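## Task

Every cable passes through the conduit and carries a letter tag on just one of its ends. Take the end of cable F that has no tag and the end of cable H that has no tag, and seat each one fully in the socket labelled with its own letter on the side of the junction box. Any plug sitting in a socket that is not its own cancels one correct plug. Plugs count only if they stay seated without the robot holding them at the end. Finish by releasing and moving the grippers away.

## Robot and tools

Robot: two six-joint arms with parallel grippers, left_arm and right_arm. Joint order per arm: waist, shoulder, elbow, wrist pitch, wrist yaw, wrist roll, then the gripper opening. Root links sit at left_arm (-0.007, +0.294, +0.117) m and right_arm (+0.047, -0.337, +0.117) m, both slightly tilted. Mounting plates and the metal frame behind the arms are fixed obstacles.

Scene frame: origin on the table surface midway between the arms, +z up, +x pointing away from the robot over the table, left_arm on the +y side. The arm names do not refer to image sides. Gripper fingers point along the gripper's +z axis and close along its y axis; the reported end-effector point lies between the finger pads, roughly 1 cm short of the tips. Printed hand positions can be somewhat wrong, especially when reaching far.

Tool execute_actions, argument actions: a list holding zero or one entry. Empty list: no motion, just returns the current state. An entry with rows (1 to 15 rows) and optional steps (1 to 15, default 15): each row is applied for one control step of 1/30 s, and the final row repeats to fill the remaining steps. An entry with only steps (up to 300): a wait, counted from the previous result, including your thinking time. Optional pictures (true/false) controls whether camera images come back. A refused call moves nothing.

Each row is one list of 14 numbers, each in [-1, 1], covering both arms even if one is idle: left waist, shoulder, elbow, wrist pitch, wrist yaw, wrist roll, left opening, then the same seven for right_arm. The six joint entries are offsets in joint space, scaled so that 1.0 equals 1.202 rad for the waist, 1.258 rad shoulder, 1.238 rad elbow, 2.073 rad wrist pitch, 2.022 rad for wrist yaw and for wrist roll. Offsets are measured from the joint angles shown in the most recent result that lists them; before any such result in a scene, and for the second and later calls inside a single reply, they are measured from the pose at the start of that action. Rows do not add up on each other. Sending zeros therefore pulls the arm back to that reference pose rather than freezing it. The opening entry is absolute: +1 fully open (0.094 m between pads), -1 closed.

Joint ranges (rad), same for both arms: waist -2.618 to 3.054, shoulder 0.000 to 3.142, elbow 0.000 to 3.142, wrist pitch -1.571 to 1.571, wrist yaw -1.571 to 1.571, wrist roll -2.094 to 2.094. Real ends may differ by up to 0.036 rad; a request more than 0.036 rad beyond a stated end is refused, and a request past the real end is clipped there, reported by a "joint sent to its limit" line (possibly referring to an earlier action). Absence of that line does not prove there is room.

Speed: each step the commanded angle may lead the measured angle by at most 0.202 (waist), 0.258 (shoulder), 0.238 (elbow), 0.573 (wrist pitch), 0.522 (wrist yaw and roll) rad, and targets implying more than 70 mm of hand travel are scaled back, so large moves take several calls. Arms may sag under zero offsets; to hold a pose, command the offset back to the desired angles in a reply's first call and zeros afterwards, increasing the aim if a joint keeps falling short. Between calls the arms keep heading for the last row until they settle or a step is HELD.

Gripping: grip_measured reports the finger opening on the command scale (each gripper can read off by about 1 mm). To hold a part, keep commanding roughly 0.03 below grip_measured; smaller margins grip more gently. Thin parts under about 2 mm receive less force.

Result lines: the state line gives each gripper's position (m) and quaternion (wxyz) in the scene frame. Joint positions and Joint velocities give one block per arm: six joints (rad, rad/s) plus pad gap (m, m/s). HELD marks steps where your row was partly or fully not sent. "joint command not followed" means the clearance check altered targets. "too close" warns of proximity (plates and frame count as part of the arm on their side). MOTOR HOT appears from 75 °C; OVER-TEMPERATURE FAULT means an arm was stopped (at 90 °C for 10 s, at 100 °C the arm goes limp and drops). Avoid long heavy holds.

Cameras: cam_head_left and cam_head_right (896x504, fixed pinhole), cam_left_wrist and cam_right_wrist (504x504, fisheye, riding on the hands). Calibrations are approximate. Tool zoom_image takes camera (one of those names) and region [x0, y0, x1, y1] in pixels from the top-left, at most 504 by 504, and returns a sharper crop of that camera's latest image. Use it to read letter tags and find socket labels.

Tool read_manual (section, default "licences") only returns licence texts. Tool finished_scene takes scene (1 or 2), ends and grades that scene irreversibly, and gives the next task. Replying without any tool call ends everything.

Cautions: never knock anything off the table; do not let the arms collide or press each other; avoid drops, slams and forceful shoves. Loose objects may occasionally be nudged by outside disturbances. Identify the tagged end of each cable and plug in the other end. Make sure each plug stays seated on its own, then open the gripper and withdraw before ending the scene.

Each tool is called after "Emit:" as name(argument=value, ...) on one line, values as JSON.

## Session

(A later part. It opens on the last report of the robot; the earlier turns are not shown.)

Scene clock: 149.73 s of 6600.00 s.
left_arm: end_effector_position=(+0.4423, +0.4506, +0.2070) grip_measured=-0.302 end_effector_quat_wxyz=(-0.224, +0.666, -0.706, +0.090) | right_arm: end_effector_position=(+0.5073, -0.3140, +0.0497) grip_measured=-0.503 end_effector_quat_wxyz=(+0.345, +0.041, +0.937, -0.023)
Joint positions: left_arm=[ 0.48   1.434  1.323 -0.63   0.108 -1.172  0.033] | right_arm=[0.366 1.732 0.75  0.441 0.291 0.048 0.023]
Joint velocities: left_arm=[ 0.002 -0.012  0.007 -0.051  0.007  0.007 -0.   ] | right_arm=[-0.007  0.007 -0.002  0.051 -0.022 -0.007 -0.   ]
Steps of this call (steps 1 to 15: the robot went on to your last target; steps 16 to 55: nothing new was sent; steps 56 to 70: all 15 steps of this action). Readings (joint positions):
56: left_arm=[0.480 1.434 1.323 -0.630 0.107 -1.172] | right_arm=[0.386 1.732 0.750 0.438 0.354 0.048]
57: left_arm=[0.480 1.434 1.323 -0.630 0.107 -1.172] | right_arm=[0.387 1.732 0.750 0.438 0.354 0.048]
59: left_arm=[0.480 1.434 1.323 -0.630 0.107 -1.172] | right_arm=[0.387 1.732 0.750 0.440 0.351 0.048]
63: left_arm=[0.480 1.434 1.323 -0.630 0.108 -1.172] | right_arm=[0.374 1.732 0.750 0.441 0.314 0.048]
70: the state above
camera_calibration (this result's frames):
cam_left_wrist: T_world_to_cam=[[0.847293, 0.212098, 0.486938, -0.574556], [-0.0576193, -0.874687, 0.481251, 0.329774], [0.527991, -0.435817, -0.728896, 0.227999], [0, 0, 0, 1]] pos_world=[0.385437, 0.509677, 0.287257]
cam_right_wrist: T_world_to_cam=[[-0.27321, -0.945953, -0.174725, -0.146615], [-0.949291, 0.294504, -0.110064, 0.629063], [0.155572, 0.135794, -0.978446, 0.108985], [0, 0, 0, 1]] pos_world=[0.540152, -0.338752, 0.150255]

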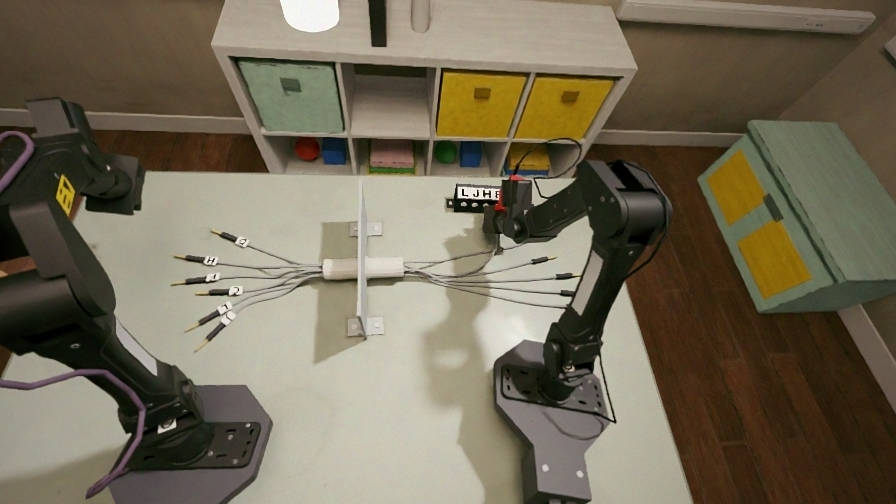

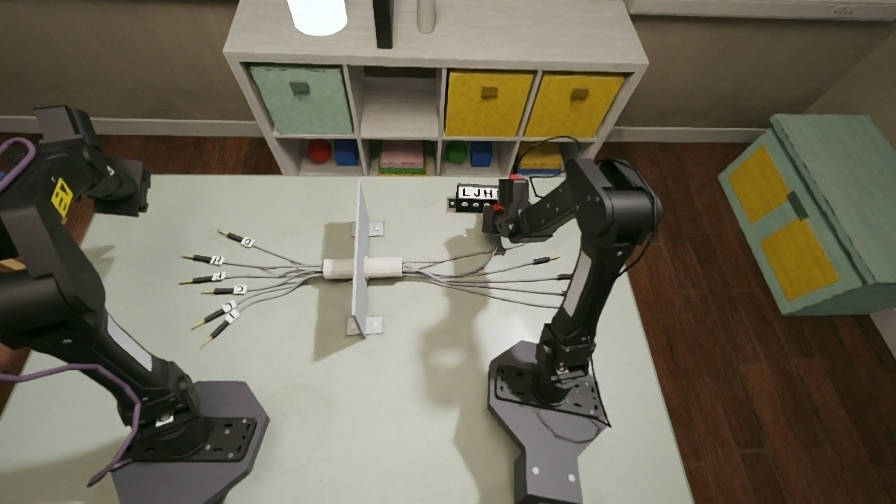

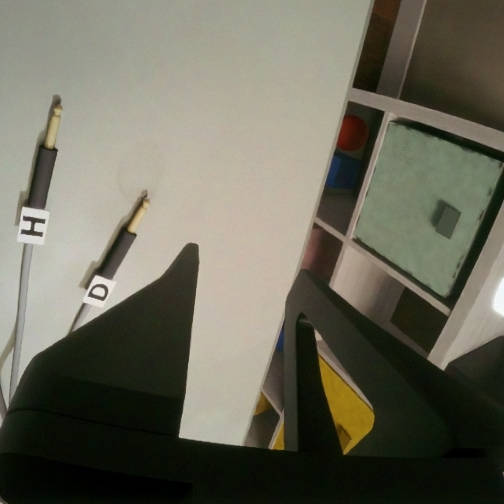

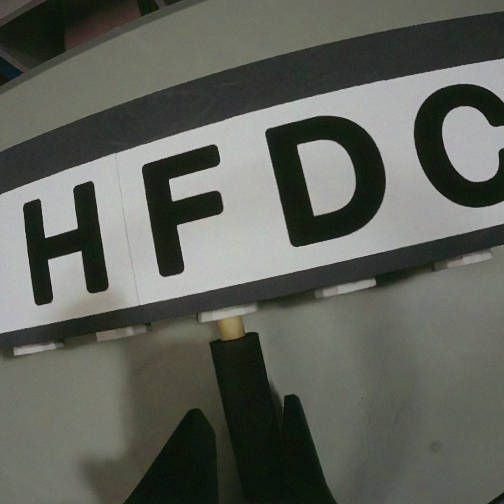

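Emit:
execute_actions(actions=[{"rows":[[0,0,0,0,0,0,-0.3,0,-0.01,0.01,0.01,0,0,-0.5],[0,0,0,0,0,0,-0.3,0,-0.018,0.01,0.01,0,0,-0.55],[0,0,0,0,0,0,-0.3,0,-0.018,0.01,0.01,0,0,-0.65],[0,0,0,0,0,0,-0.3,0,-0.018,0.01,0.01,0,0,-0.74],[0,0,0,0,0,0,-0.3,0,-0.018,0.01,0.01,0,0,-0.8],[0,0,0,0,0,0,-0.3,0,-0.018,0.01,0.01,0,0,-0.84]],"steps":15}])

Emit:
execute_actions(actions=[{"rows":[[0,0,0,0,0,0,-0.3,0,0.004,0.02,0.02,-0.01,0,-0.84],[0,0,0,0,0,0,-0.3,0,0.01,0.04,0.04,-0.02,0,-0.84],[0,0,0,0,0,0,-0.3,0,0.016,0.06,0.06,-0.03,0,-0.84],[0,0,0,0,0,0,-0.3,0,0.022,0.075,0.07,-0.035,0,-0.84],[0,0,0,0,0,0,-0.3,0,0.028,0.09,0.08,-0.04,0,-0.84]],"steps":15}])

Scene clock: 151.23 s of 6600.00 s.
left_arm: end_effector_position=(+0.4424, +0.4505, +0.2070) grip_measured=-0.302 end_effector_quat_wxyz=(-0.224, +0.666, -0.706, +0.090) | right_arm: end_effector_position=(+0.5075, -0.3156, +0.0499) grip_measured=-0.758 end_effector_quat_wxyz=(+0.346, +0.042, +0.937, -0.026)
Joint positions: left_arm=[ 0.48   1.434  1.323 -0.63   0.109 -1.172  0.033] | right_arm=[0.364 1.732 0.75  0.442 0.296 0.048 0.011]
Joint velocities: left_arm=[ 0.007  0.002 -0.002  0.051  0.007 -0.007 -0.001] | right_arm=[ 0.002 -0.007 -0.002  0.037 -0.037 -0.037 -0.001]
Steps of this call (steps 1 to 15: the robot went on to your last target; steps 16 to 30: nothing new was sent; steps 31 to 45: all 15 steps of this action). Readings (joint positions):
31: left_arm=[0.480 1.434 1.323 -0.630 0.108 -1.172] | right_arm=[0.366 1.732 0.750 0.441 0.284 0.048]
32: left_arm=[0.480 1.434 1.323 -0.630 0.108 -1.172] | right_arm=[0.366 1.732 0.750 0.442 0.284 0.048]
34: left_arm=[0.480 1.434 1.323 -0.630 0.108 -1.172] | right_arm=[0.365 1.732 0.750 0.442 0.291 0.048]
38: left_arm=[0.480 1.434 1.323 -0.630 0.109 -1.172] | right_arm=[0.364 1.732 0.750 0.442 0.296 0.048]
45: the state above
camera_calibration (this result's frames):
cam_left_wrist: T_world_to_cam=[[0.84726, 0.212105, 0.486992, -0.574567], [-0.058039, -0.87436, 0.481794, 0.329592], [0.527997, -0.43647, -0.728501, 0.228127], [0, 0, 0, 1]] pos_world=[0.385486, 0.509621, 0.287205]
cam_right_wrist: T_world_to_cam=[[-0.277639, -0.945305, -0.171215, -0.14573], [-0.947697, 0.298708, -0.112446, 0.63042], [0.157439, 0.131041, -0.978796, 0.10691], [0, 0, 0, 1]] pos_world=[0.540155, -0.340081, 0.15058]

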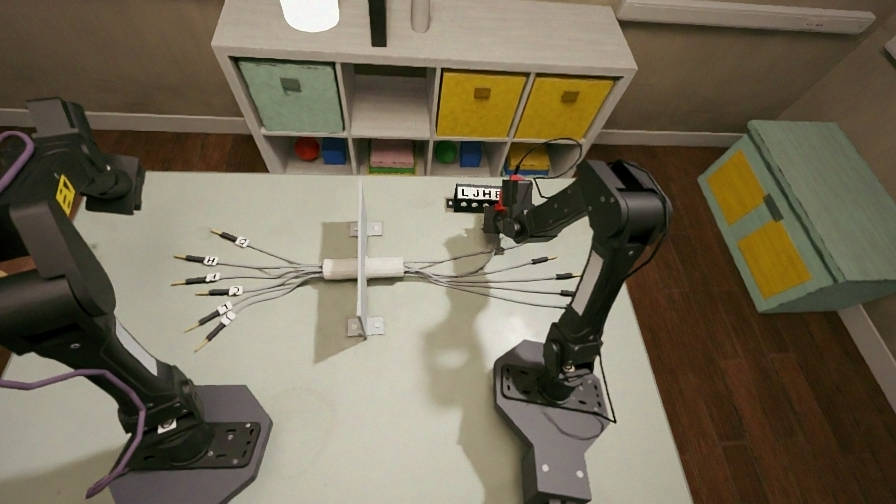

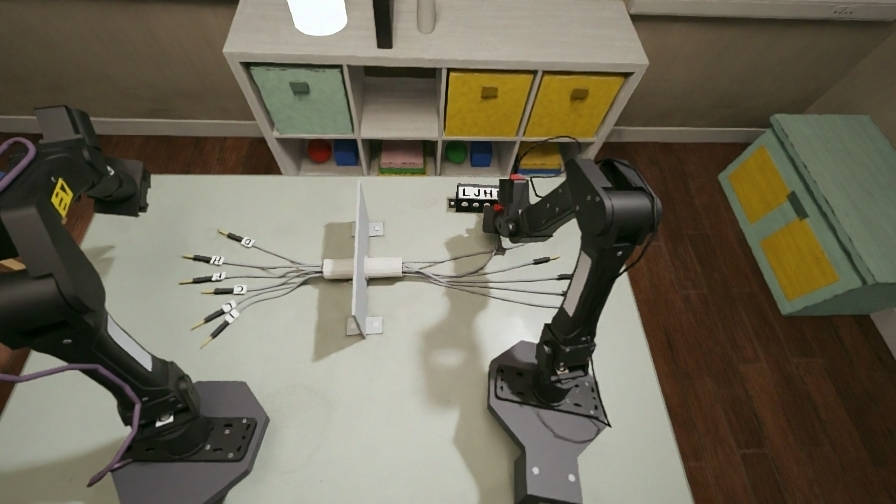

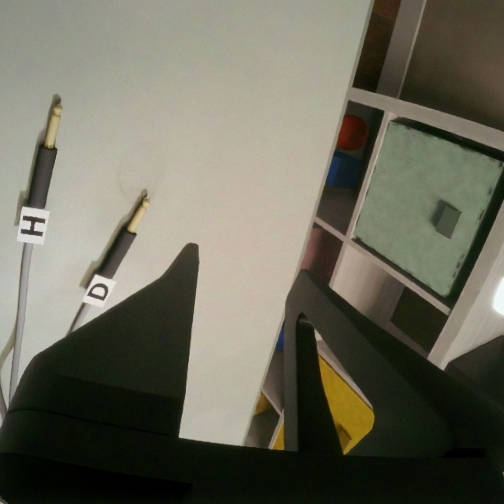

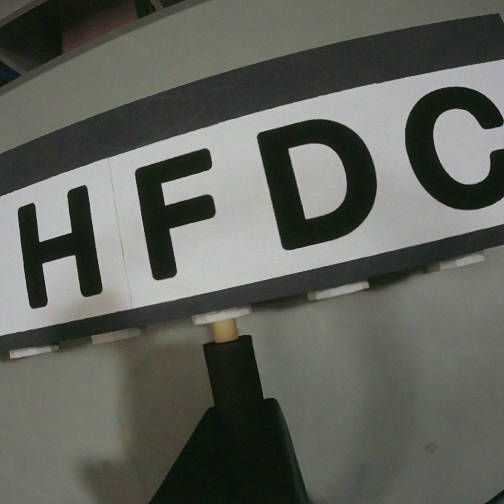

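Scene clock: 151.73 s of 6600.00 s.
left_arm: end_effector_position=(+0.4424, +0.4503, +0.2070) grip_measured=-0.302 end_effector_quat_wxyz=(-0.224, +0.666, -0.706, +0.091) | right_arm: end_effector_position=(+0.5103, -0.3153, +0.0503) grip_measured=-0.758 end_effector_quat_wxyz=(+0.345, +0.042, +0.937, -0.026)
Joint positions: left_arm=[ 0.48   1.434  1.323 -0.63   0.11  -1.172  0.033] | right_arm=[0.364 1.736 0.765 0.429 0.296 0.048 0.011]
Joint velocities: left_arm=[ 0.007  0.002 -0.012 -0.066 -0.081 -0.066 -0.001] | right_arm=[ 0.002 -0.002  0.007 -0.051 -0.11   0.022  0.   ]
Steps of this call (steps 1 to 15: all 15 steps of this action). Readings (joint positions):
1: left_arm=[0.480 1.434 1.323 -0.630 0.109 -1.172] | right_arm=[0.364 1.732 0.750 0.444 0.295 0.048]
2: left_arm=[0.480 1.434 1.323 -0.630 0.109 -1.172] | right_arm=[0.364 1.732 0.750 0.446 0.294 0.048]
4: left_arm=[0.480 1.434 1.323 -0.630 0.110 -1.172] | right_arm=[0.364 1.736 0.756 0.446 0.295 0.048]
8: left_arm=[0.480 1.434 1.323 -0.630 0.110 -1.172] | right_arm=[0.364 1.736 0.763 0.432 0.295 0.048]
15: the state above
camera_calibration (this result's frames):
cam_left_wrist: T_world_to_cam=[[0.847212, 0.212115, 0.487073, -0.574582], [-0.0586686, -0.873869, 0.482609, 0.329318], [0.528006, -0.437448, -0.727907, 0.228318], [0, 0, 0, 1]] pos_world=[0.38556, 0.509536, 0.287126]
cam_right_wrist: T_world_to_cam=[[-0.277647, -0.94552, -0.170011, -0.144742], [-0.948186, 0.298162, -0.109741, 0.632915], [0.154453, 0.130732, -0.979313, 0.108231], [0, 0, 0, 1]] pos_world=[0.543217, -0.339717, 0.150841]

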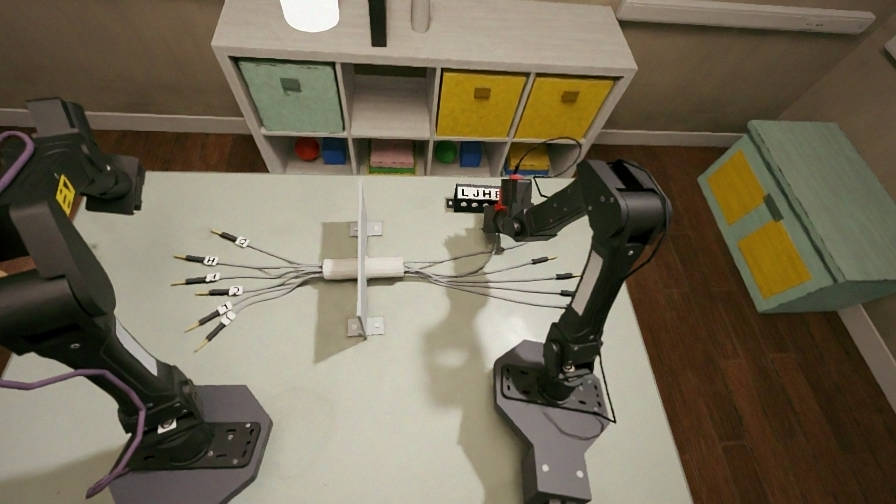

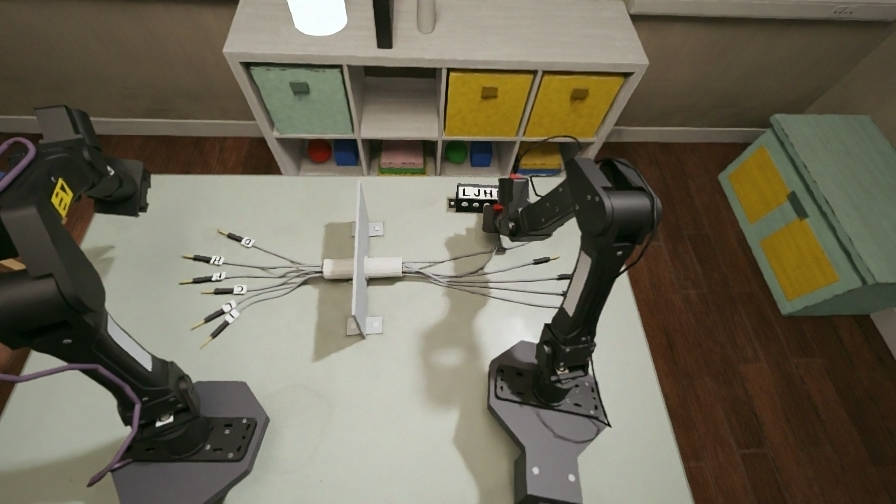

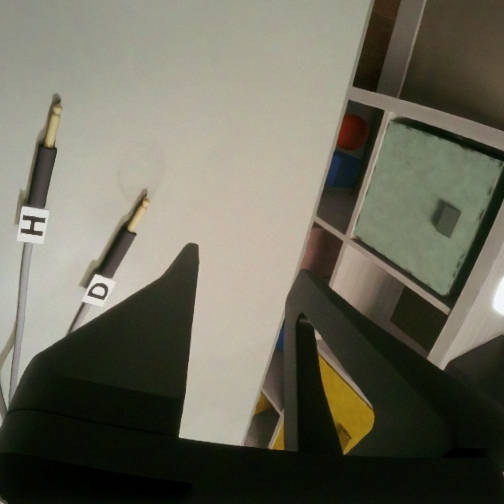

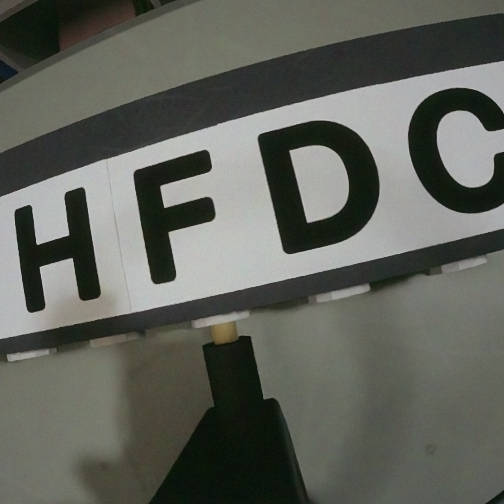

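Emit:
execute_actions(actions=[{"rows":[[0,0,0,0,0,0,-0.3,0,0.03,0.08,0.09,-0.04,0,-0.85],[0,0,0,0,0,0,-0.3,0,0.04,0.1,0.11,-0.045,0,-0.85],[0,0,0,0,0,0,-0.3,0,0.05,0.12,0.13,-0.05,0,-0.85],[0,0,0,0,0,0,-0.3,0,0.06,0.14,0.15,-0.05,0,-0.85]],"steps":15}])

Scene clock: 153.33 s of 6600.00 s.
left_arm: end_effector_position=(+0.4425, +0.4501, +0.2070) grip_measured=-0.302 end_effector_quat_wxyz=(-0.223, +0.666, -0.706, +0.091) | right_arm: end_effector_position=(+0.5110, -0.3157, +0.0501) grip_measured=-0.758 end_effector_quat_wxyz=(+0.339, +0.041, +0.940, -0.028)
Joint positions: left_arm=[ 0.48   1.434  1.323 -0.63   0.111 -1.172  0.033] | right_arm=[0.364 1.736 0.779 0.401 0.299 0.048 0.011]
Joint velocities: left_arm=[-0.002 -0.007 -0.007  0.022 -0.022 -0.066  0.001] | right_arm=[ 0.007 -0.007  0.002 -0.022 -0.007 -0.022 -0.001]
Steps of this call (steps 1 to 15: the robot went on to your last target; steps 16 to 33: nothing new was sent; steps 34 to 48: all 15 steps of this action). Readings (joint positions):
34: left_arm=[0.480 1.434 1.323 -0.630 0.110 -1.172] | right_arm=[0.364 1.736 0.765 0.428 0.296 0.048]
35: left_arm=[0.480 1.434 1.323 -0.630 0.110 -1.172] | right_arm=[0.364 1.736 0.767 0.427 0.296 0.048]
37: left_arm=[0.480 1.434 1.323 -0.630 0.111 -1.172] | right_arm=[0.364 1.736 0.771 0.418 0.297 0.048]
41: left_arm=[0.480 1.434 1.323 -0.630 0.111 -1.172] | right_arm=[0.364 1.736 0.776 0.407 0.299 0.048]
48: the state above
camera_calibration (this result's frames):
cam_left_wrist: T_world_to_cam=[[0.847163, 0.212126, 0.487153, -0.574598], [-0.0592983, -0.873376, 0.483423, 0.329044], [0.528015, -0.438425, -0.727313, 0.228509], [0, 0, 0, 1]] pos_world=[0.385634, 0.509451, 0.287048]
cam_right_wrist: T_world_to_cam=[[-0.27948, -0.9463, -0.162505, -0.144664], [-0.949654, 0.297396, -0.0985583, 0.63359], [0.141594, 0.126778, -0.981773, 0.113435], [0, 0, 0, 1]] pos_world=[0.545199, -0.339704, 0.150305]

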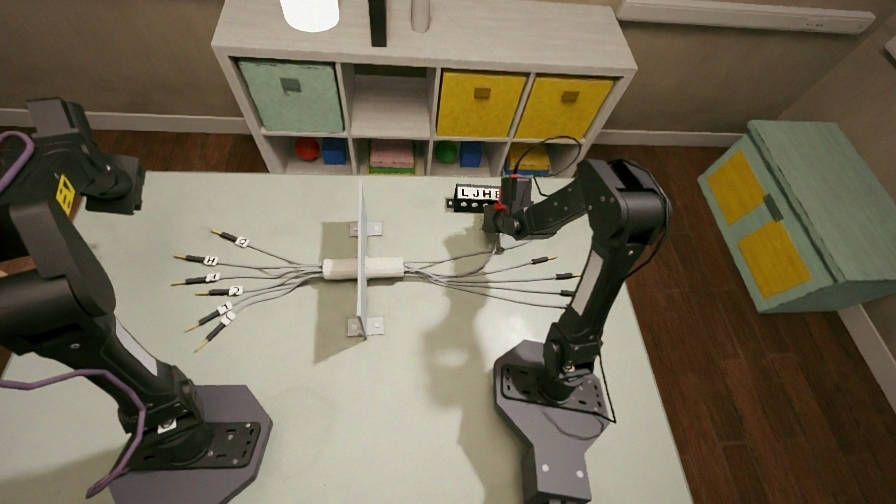

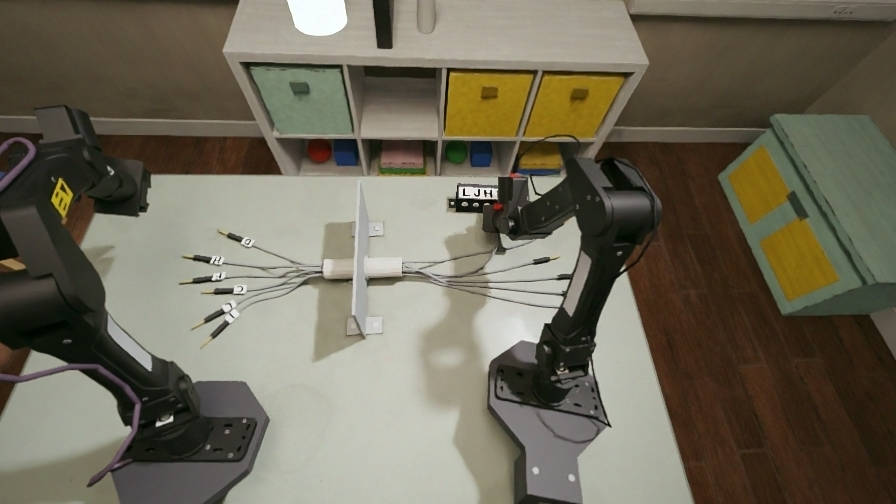

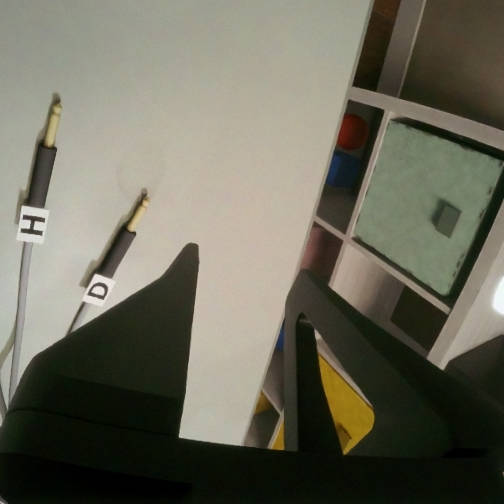

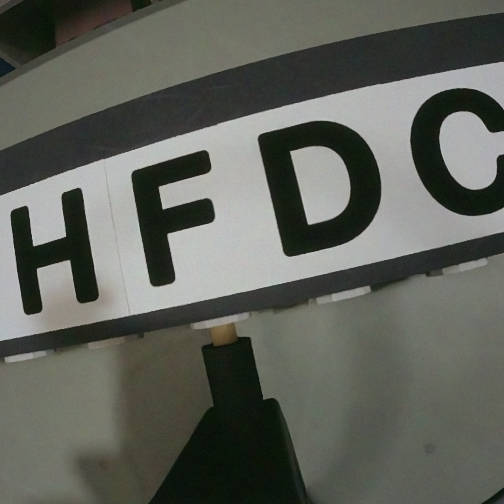

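Emit:
execute_actions(actions=[{"rows":[[0,0,0,0,0,0,-0.3,0,0.02,0.04,0.09,-0.03,0,-0.85],[0,0,0,0,0,0,-0.3,0,0.02,0.035,0.11,-0.03,0,-0.85],[0,0,0,0,0,0,-0.3,0,0.02,0.03,0.12,-0.03,0,-0.85],[0,0,0,0,0,0,-0.3,0,0.02,0.03,0.13,-0.03,0,-0.85]],"steps":15}])

Scene clock: 154.67 s of 6600.00 s.
left_arm: end_effector_position=(+0.4426, +0.4500, +0.2070) grip_measured=-0.302 end_effector_quat_wxyz=(-0.223, +0.666, -0.706, +0.092) | right_arm: end_effector_position=(+0.5107, -0.3157, +0.0505) grip_measured=-0.758 end_effector_quat_wxyz=(+0.344, +0.042, +0.937, -0.027)
Joint positions: left_arm=[ 0.48   1.434  1.323 -0.63   0.112 -1.172  0.033] | right_arm=[0.364 1.736 0.767 0.426 0.299 0.048 0.011]
Joint velocities: left_arm=[ 0.002 -0.007 -0.002 -0.007  0.022 -0.095  0.001] | right_arm=[ 0.017  0.002  0.007  0.037 -0.007  0.022  0.001]
Steps of this call (steps 1 to 15: the robot went on to your last target; steps 16 to 25: nothing new was sent; steps 26 to 40: all 15 steps of this action). Readings (joint positions):
26: left_arm=[0.480 1.434 1.323 -0.630 0.111 -1.172] | right_arm=[0.364 1.736 0.779 0.397 0.300 0.048]
27: left_arm=[0.480 1.434 1.323 -0.630 0.112 -1.172] | right_arm=[0.364 1.736 0.779 0.398 0.300 0.048]
29: left_arm=[0.480 1.434 1.323 -0.630 0.112 -1.172] | right_arm=[0.364 1.736 0.774 0.410 0.300 0.048]
33: left_arm=[0.480 1.434 1.323 -0.630 0.112 -1.172] | right_arm=[0.364 1.736 0.768 0.425 0.299 0.048]
40: the state above
camera_calibration (this result's frames):
cam_left_wrist: T_world_to_cam=[[0.84713, 0.212133, 0.487207, -0.574609], [-0.059718, -0.873047, 0.483965, 0.328861], [0.52802, -0.439076, -0.726916, 0.228636], [0, 0, 0, 1]] pos_world=[0.385683, 0.509394, 0.286996]
cam_right_wrist: T_world_to_cam=[[-0.279285, -0.945411, -0.167924, -0.144254], [-0.947734, 0.299506, -0.10998, 0.633666], [0.15427, 0.128432, -0.979646, 0.107859], [0, 0, 0, 1]] pos_world=[0.543619, -0.340019, 0.15113]

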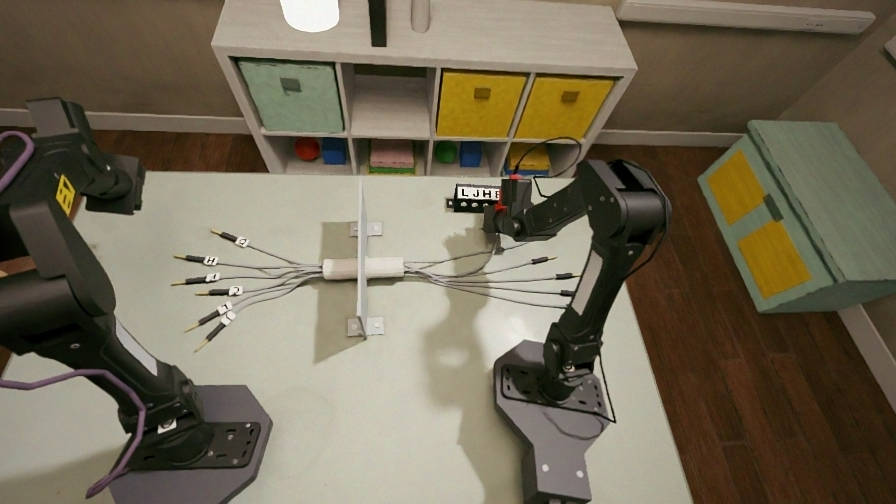

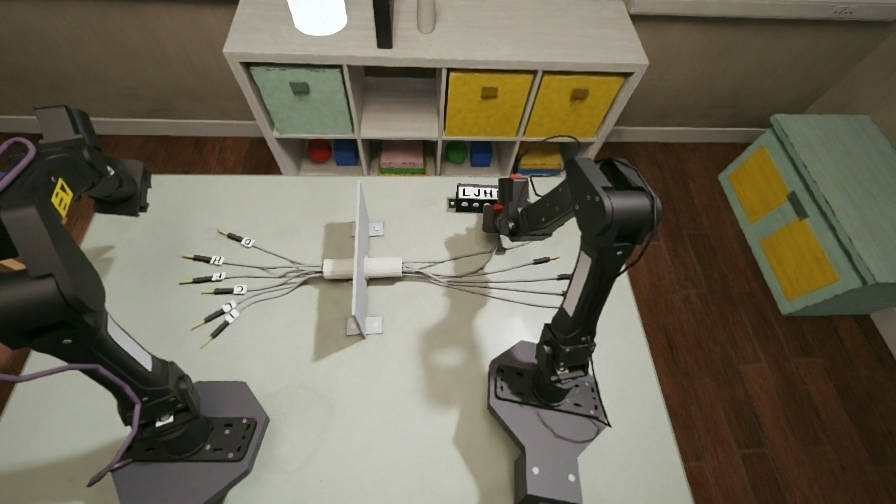

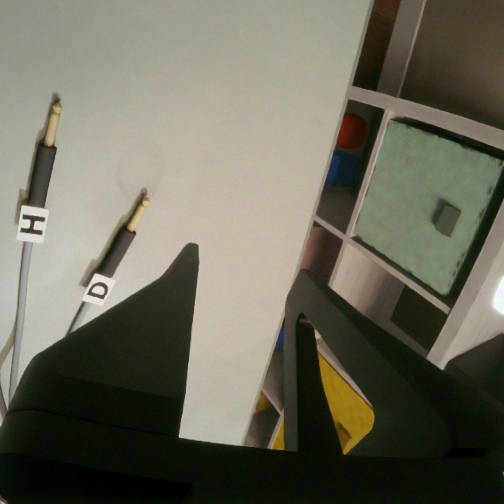

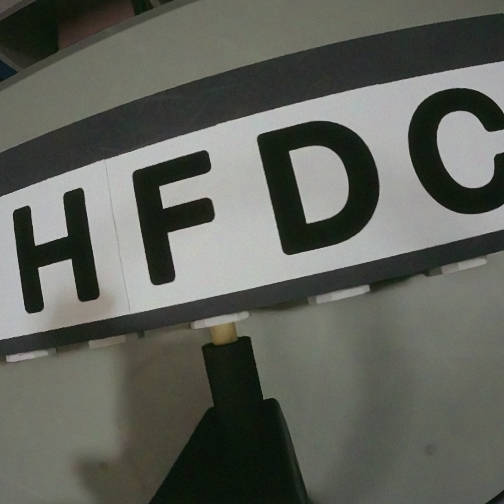

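Emit:
execute_actions(actions=[{"rows":[[0,0,0,0,0,0,-0.3,0,0,-0.02,0,0,0,-0.85],[0,0,0,0,0,0,-0.3,0,0,-0.03,0,0,0,-0.85],[0,0,0,0,0,0,-0.3,0,0,-0.03,0,0,0,-0.85],[0,0,0,0,0,0,-0.3,0,0,-0.03,0.0,0,0,-0.85],[0,0,0,0,0,0,-0.3,0,0,-0.03,0.0,0,0,-0.85],[0,0,0,0,0,0,-0.3,0,0.045,0.065,0.11,-0.03,0,-0.85]],"steps":15}])

Scene clock: 157.50 s of 6600.00 s.
left_arm: end_effector_position=(+0.4426, +0.4498, +0.2069) grip_measured=-0.302 end_effector_quat_wxyz=(-0.223, +0.666, -0.706, +0.092) | right_arm: end_effector_position=(+0.5105, -0.3159, +0.0496) grip_measured=-0.758 end_effector_quat_wxyz=(+0.347, +0.043, +0.936, -0.028)
Joint positions: left_arm=[ 0.48   1.434  1.323 -0.63   0.113 -1.172  0.033] | right_arm=[0.364 1.74  0.761 0.443 0.3   0.046 0.011]
Joint velocities: left_arm=[ 0.007  0.002 -0.012 -0.037  0.081 -0.037 -0.   ] | right_arm=[ 0.012 -0.017 -0.007 -0.007  0.037 -0.037 -0.   ]
Steps of this call (steps 1 to 15: the robot went on to your last target; steps 16 to 70: nothing new was sent; steps 71 to 85: all 15 steps of this action). Readings (joint positions):
71: left_arm=[0.480 1.434 1.323 -0.630 0.112 -1.172] | right_arm=[0.364 1.736 0.762 0.421 0.300 0.048]
72: left_arm=[0.480 1.434 1.323 -0.630 0.112 -1.172] | right_arm=[0.364 1.736 0.760 0.425 0.300 0.048]
74: left_arm=[0.480 1.434 1.323 -0.630 0.113 -1.172] | right_arm=[0.364 1.736 0.757 0.431 0.300 0.047]
78: left_arm=[0.480 1.434 1.323 -0.630 0.113 -1.172] | right_arm=[0.364 1.740 0.761 0.443 0.300 0.046]
85: the state above
camera_calibration (this result's frames):
cam_left_wrist: T_world_to_cam=[[0.847081, 0.212144, 0.487287, -0.574625], [-0.0603477, -0.872553, 0.484778, 0.328587], [0.528027, -0.440053, -0.72632, 0.228827], [0, 0, 0, 1]] pos_world=[0.385757, 0.509309, 0.286918]
cam_right_wrist: T_world_to_cam=[[-0.279385, -0.945368, -0.167998, -0.14458], [-0.946737, 0.300398, -0.115974, 0.63351], [0.160104, 0.126648, -0.978942, 0.103448], [0, 0, 0, 1]] pos_world=[0.542812, -0.340088, 0.150452]

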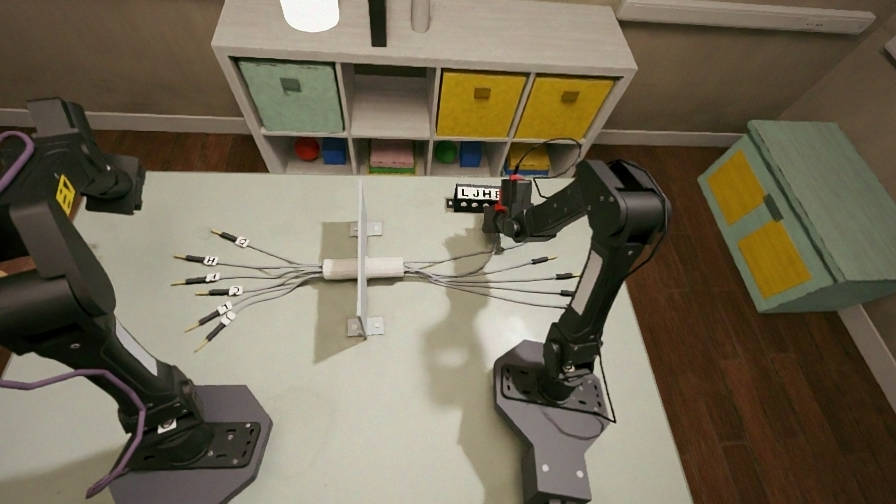

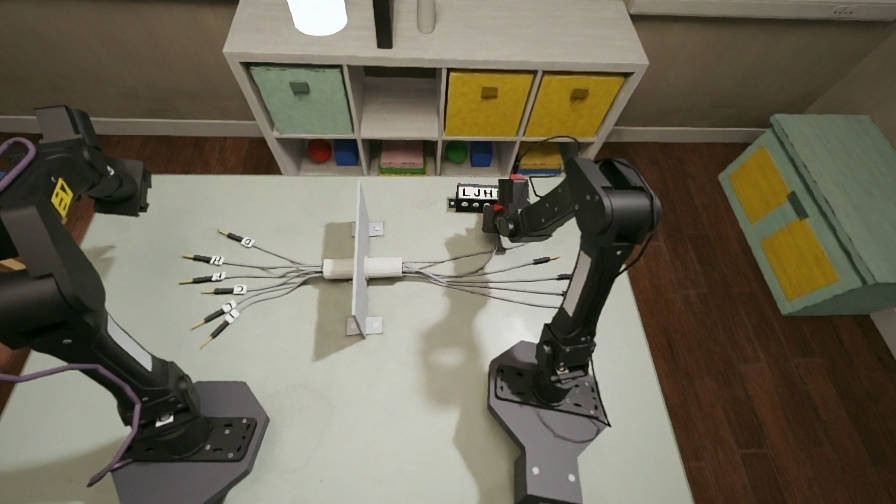

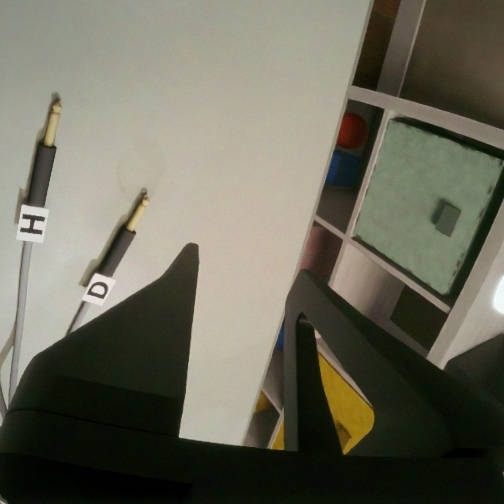

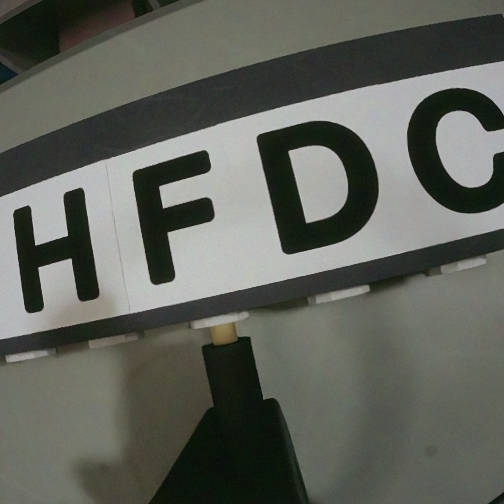

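Emit:
execute_actions(actions=[{"rows":[[0,0,0,0,0,0,-0.3,0,0,0,0,0,0,-0.75],[0,0,0,0,0,0,-0.3,0,0,0,0,0,0,-0.6],[0,0,0,0,0,0,-0.3,0,0,0,0,0,0,-0.45],[0,0,0,0,0,0,-0.3,-0.001,0.01,-0.015,0.025,-0.002,0,-0.45],[0,0,0,0,0,0,-0.3,-0.002,0.02,-0.025,0.05,-0.004,0,-0.45],[0,0,0,0,0,0,-0.3,-0.003,0.03,-0.035,0.075,-0.006,0,-0.45],[0,0,0,0,0,0,-0.3,-0.004,0.04,-0.045,0.1,-0.008,0,-0.45],[0,0,0,0,0,0,-0.3,-0.005,0.05,-0.055,0.125,-0.01,0,-0.45],[0,0,0,0,0,0,-0.3,-0.006,0.06,-0.065,0.15,-0.012,0,-0.45],[0,0,0,0,0,0,-0.3,-0.007,0.07,-0.075,0.175,-0.014,0,-0.45],[0,0,0,0,0,0,-0.3,-0.008,0.08,-0.085,0.2,-0.016,0,-0.45],[0,0,0,0,0,0,-0.3,-0.009,0.09,-0.095,0.225,-0.018,0,-0.45],[0,0,0,0,0,0,-0.3,-0.01,0.1,-0.105,0.25,-0.02,0,-0.45]],"steps":15}])

Scene clock: 164.03 s of 6600.00 s.
left_arm: end_effector_position=(+0.4427, +0.4496, +0.2069) grip_measured=-0.302 end_effector_quat_wxyz=(-0.223, +0.666, -0.706, +0.093) | right_arm: end_effector_position=(+0.5096, -0.3093, +0.0370) grip_measured=-0.453 end_effector_quat_wxyz=(+0.413, +0.054, +0.909, -0.009)
Joint positions: left_arm=[ 0.48   1.434  1.323 -0.63   0.114 -1.172  0.033] | right_arm=[0.364 1.856 0.651 0.815 0.275 0.046 0.026]
Joint velocities: left_arm=[ 0.002  0.002 -0.012 -0.081 -0.007 -0.051 -0.001] | right_arm=[ 0.002  0.247 -0.212  0.696 -0.095  0.007  0.   ]
Steps of this call (steps 1 to 15: the robot went on to your last target; steps 16 to 90: nothing new was sent; then 3.03 s passed at rest; steps 91 to 105: all 15 steps of this action). Readings (joint positions):
91: left_arm=[0.480 1.434 1.323 -0.630 0.113 -1.172] | right_arm=[0.364 1.739 0.758 0.436 0.302 0.046]
92: left_arm=[0.480 1.434 1.323 -0.630 0.113 -1.172] | right_arm=[0.364 1.738 0.758 0.435 0.302 0.046]
94: left_arm=[0.480 1.434 1.323 -0.630 0.114 -1.172] | right_arm=[0.364 1.739 0.758 0.439 0.301 0.046]
98: left_arm=[0.480 1.434 1.323 -0.630 0.114 -1.172] | right_arm=[0.364 1.763 0.737 0.546 0.296 0.046]
105: the state above
camera_calibration (this result's frames):
cam_left_wrist: T_world_to_cam=[[0.847032, 0.212155, 0.487368, -0.574641], [-0.0609774, -0.872057, 0.48559, 0.328312], [0.528033, -0.441029, -0.725724, 0.229017], [0, 0, 0, 1]] pos_world=[0.38583, 0.509223, 0.28684]
cam_right_wrist: T_world_to_cam=[[-0.25682, -0.935652, -0.242071, -0.146485], [-0.918685, 0.314119, -0.239471, 0.623692], [0.300101, 0.160886, -0.940242, 0.0282565], [0, 0, 0, 1]] pos_world=[0.526877, -0.337518, 0.140465]

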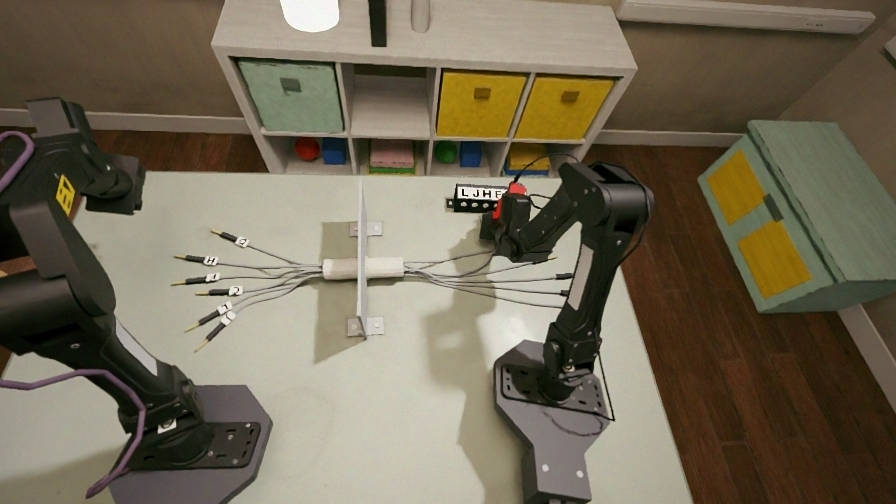

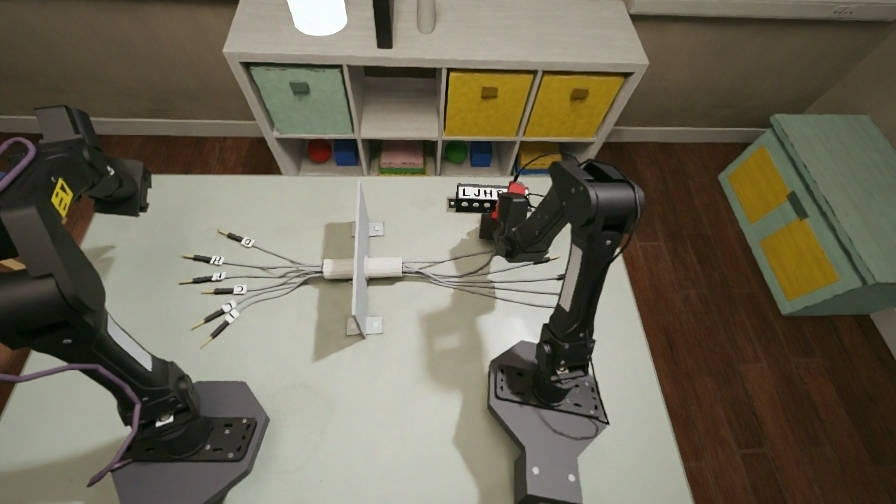

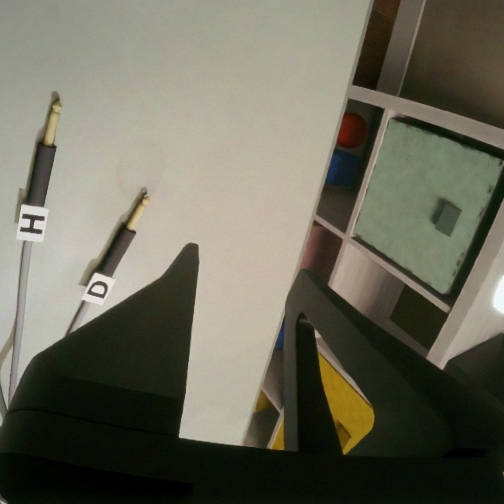

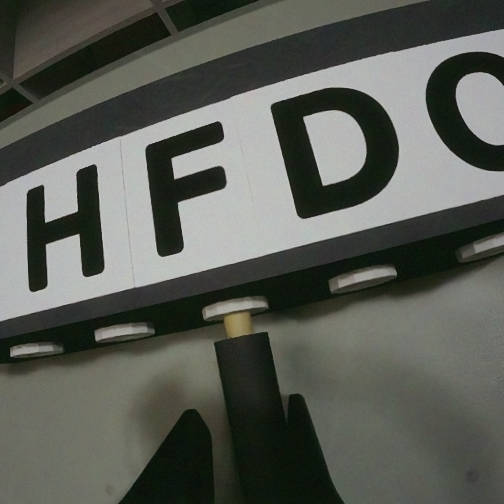

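Emit:
execute_actions(actions=[{"rows":[[0,0,0,0,0,0,-0.3,-0.002,0.005,-0.005,0.04,0,0,-0.45],[0,0,0,0,0,0,-0.3,-0.004,0.01,-0.012,0.07,0,0,-0.45],[0,0,0,0,0,0,-0.3,-0.006,0.02,-0.02,0.1,-0.002,0,-0.45],[0,0,0,0,0,0,-0.3,-0.008,0.03,-0.03,0.125,-0.004,0,-0.45],[0,0,0,0,0,0,-0.3,-0.01,0.04,-0.04,0.15,-0.006,0,-0.45],[0,0,0,0,0,0,-0.3,-0.012,0.055,-0.05,0.175,-0.008,0,-0.45],[0,0,0,0,0,0,-0.3,-0.014,0.07,-0.06,0.2,-0.01,0,-0.45],[0,0,0,0,0,0,-0.3,-0.016,0.085,-0.07,0.22,-0.012,0,-0.45],[0,0,0,0,0,0,-0.3,-0.018,0.1,-0.08,0.24,-0.012,0,-0.45],[0,0,0,0,0,0,-0.3,-0.018,0.115,-0.09,0.26,-0.012,0,-0.45],[0,0,0,0,0,0,-0.3,-0.018,0.128,-0.1,0.28,-0.012,0,-0.45],[0,0,0,0,0,0,-0.3,-0.018,0.138,-0.108,0.295,-0.012,0,-0.45]],"steps":15}])

Scene clock: 165.83 s of 6600.00 s.
left_arm: end_effector_position=(+0.4427, +0.4495, +0.2069) grip_measured=-0.302 end_effector_quat_wxyz=(-0.223, +0.666, -0.706, +0.093) | right_arm: end_effector_position=(+0.5026, -0.3140, +0.0403) grip_measured=-0.453 end_effector_quat_wxyz=(+0.505, +0.078, +0.860, +0.004)
Joint positions: left_arm=[ 0.48   1.434  1.323 -0.63   0.115 -1.172  0.033] | right_arm=[0.352 2.025 0.533 1.317 0.26  0.046 0.026]
Joint velocities: left_arm=[ 0.002 -0.007 -0.002  0.081 -0.022 -0.007 -0.   ] | right_arm=[-0.017  0.149 -0.125  0.359 -0.037 -0.022 -0.001]
Steps of this call (steps 1 to 30: the robot went on to your last target; steps 31 to 39: nothing new was sent; steps 40 to 54: all 15 steps of this action). Readings (joint positions):
40: left_arm=[0.480 1.434 1.323 -0.630 0.114 -1.172] | right_arm=[0.361 1.865 0.642 0.937 0.271 0.046]
41: left_arm=[0.480 1.434 1.323 -0.630 0.115 -1.172] | right_arm=[0.361 1.865 0.642 0.937 0.271 0.046]
43: left_arm=[0.480 1.434 1.323 -0.630 0.115 -1.172] | right_arm=[0.361 1.870 0.642 0.959 0.271 0.046]
47: left_arm=[0.480 1.434 1.323 -0.630 0.115 -1.172] | right_arm=[0.360 1.909 0.613 1.104 0.266 0.046]
54: the state above
camera_calibration (this result's frames):
cam_left_wrist: T_world_to_cam=[[0.846999, 0.212162, 0.487421, -0.574652], [-0.0613971, -0.871726, 0.486131, 0.328129], [0.528037, -0.441679, -0.725325, 0.229144], [0, 0, 0, 1]] pos_world=[0.38588, 0.509166, 0.286788]
cam_right_wrist: T_world_to_cam=[[-0.23131, -0.91785, -0.322564, -0.155807], [-0.83762, 0.356534, -0.413856, 0.599137], [0.494863, 0.174457, -0.851279, -0.0630017], [0, 0, 0, 1]] pos_world=[0.496986, -0.345629, 0.144067]

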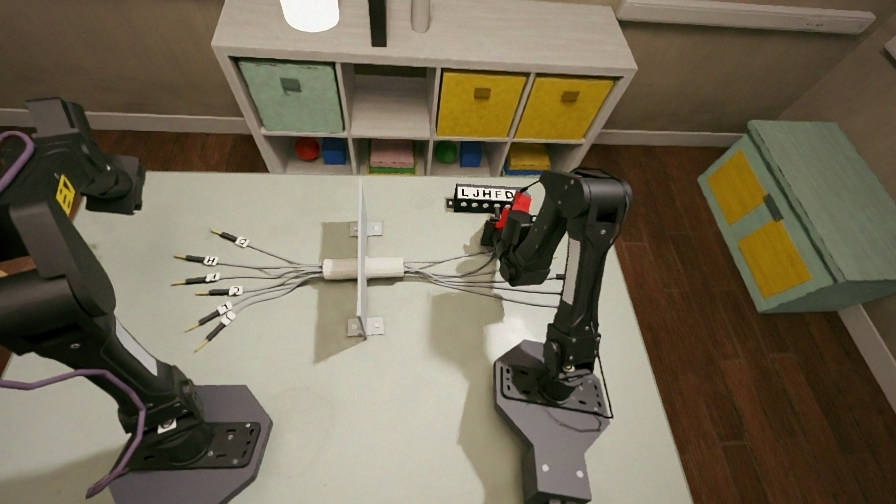

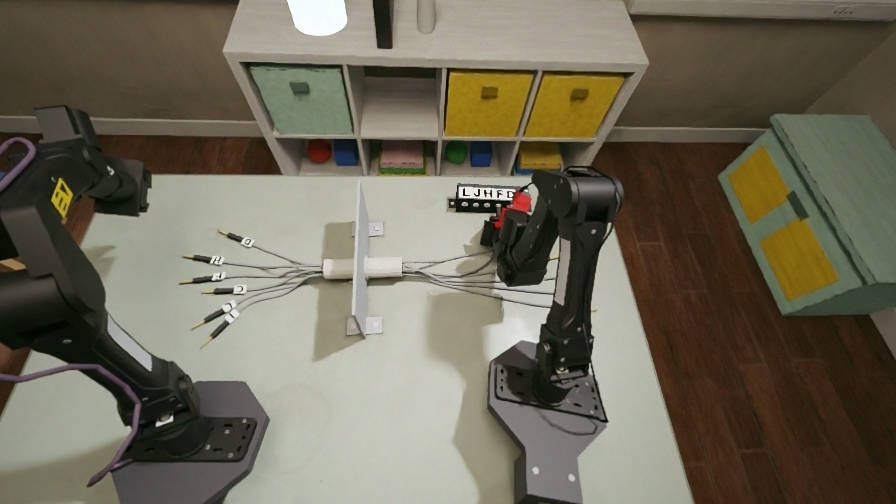

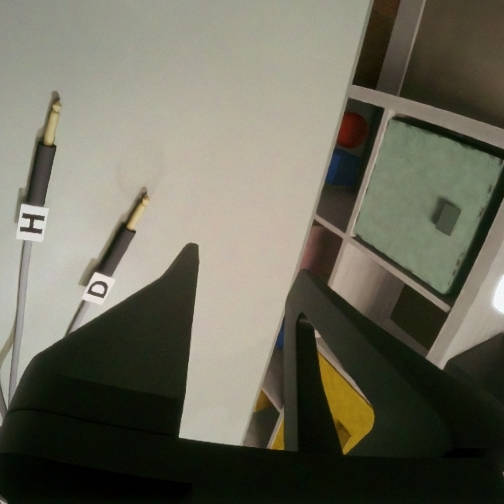

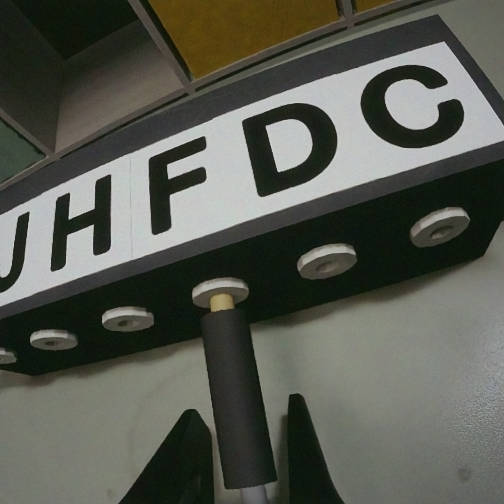

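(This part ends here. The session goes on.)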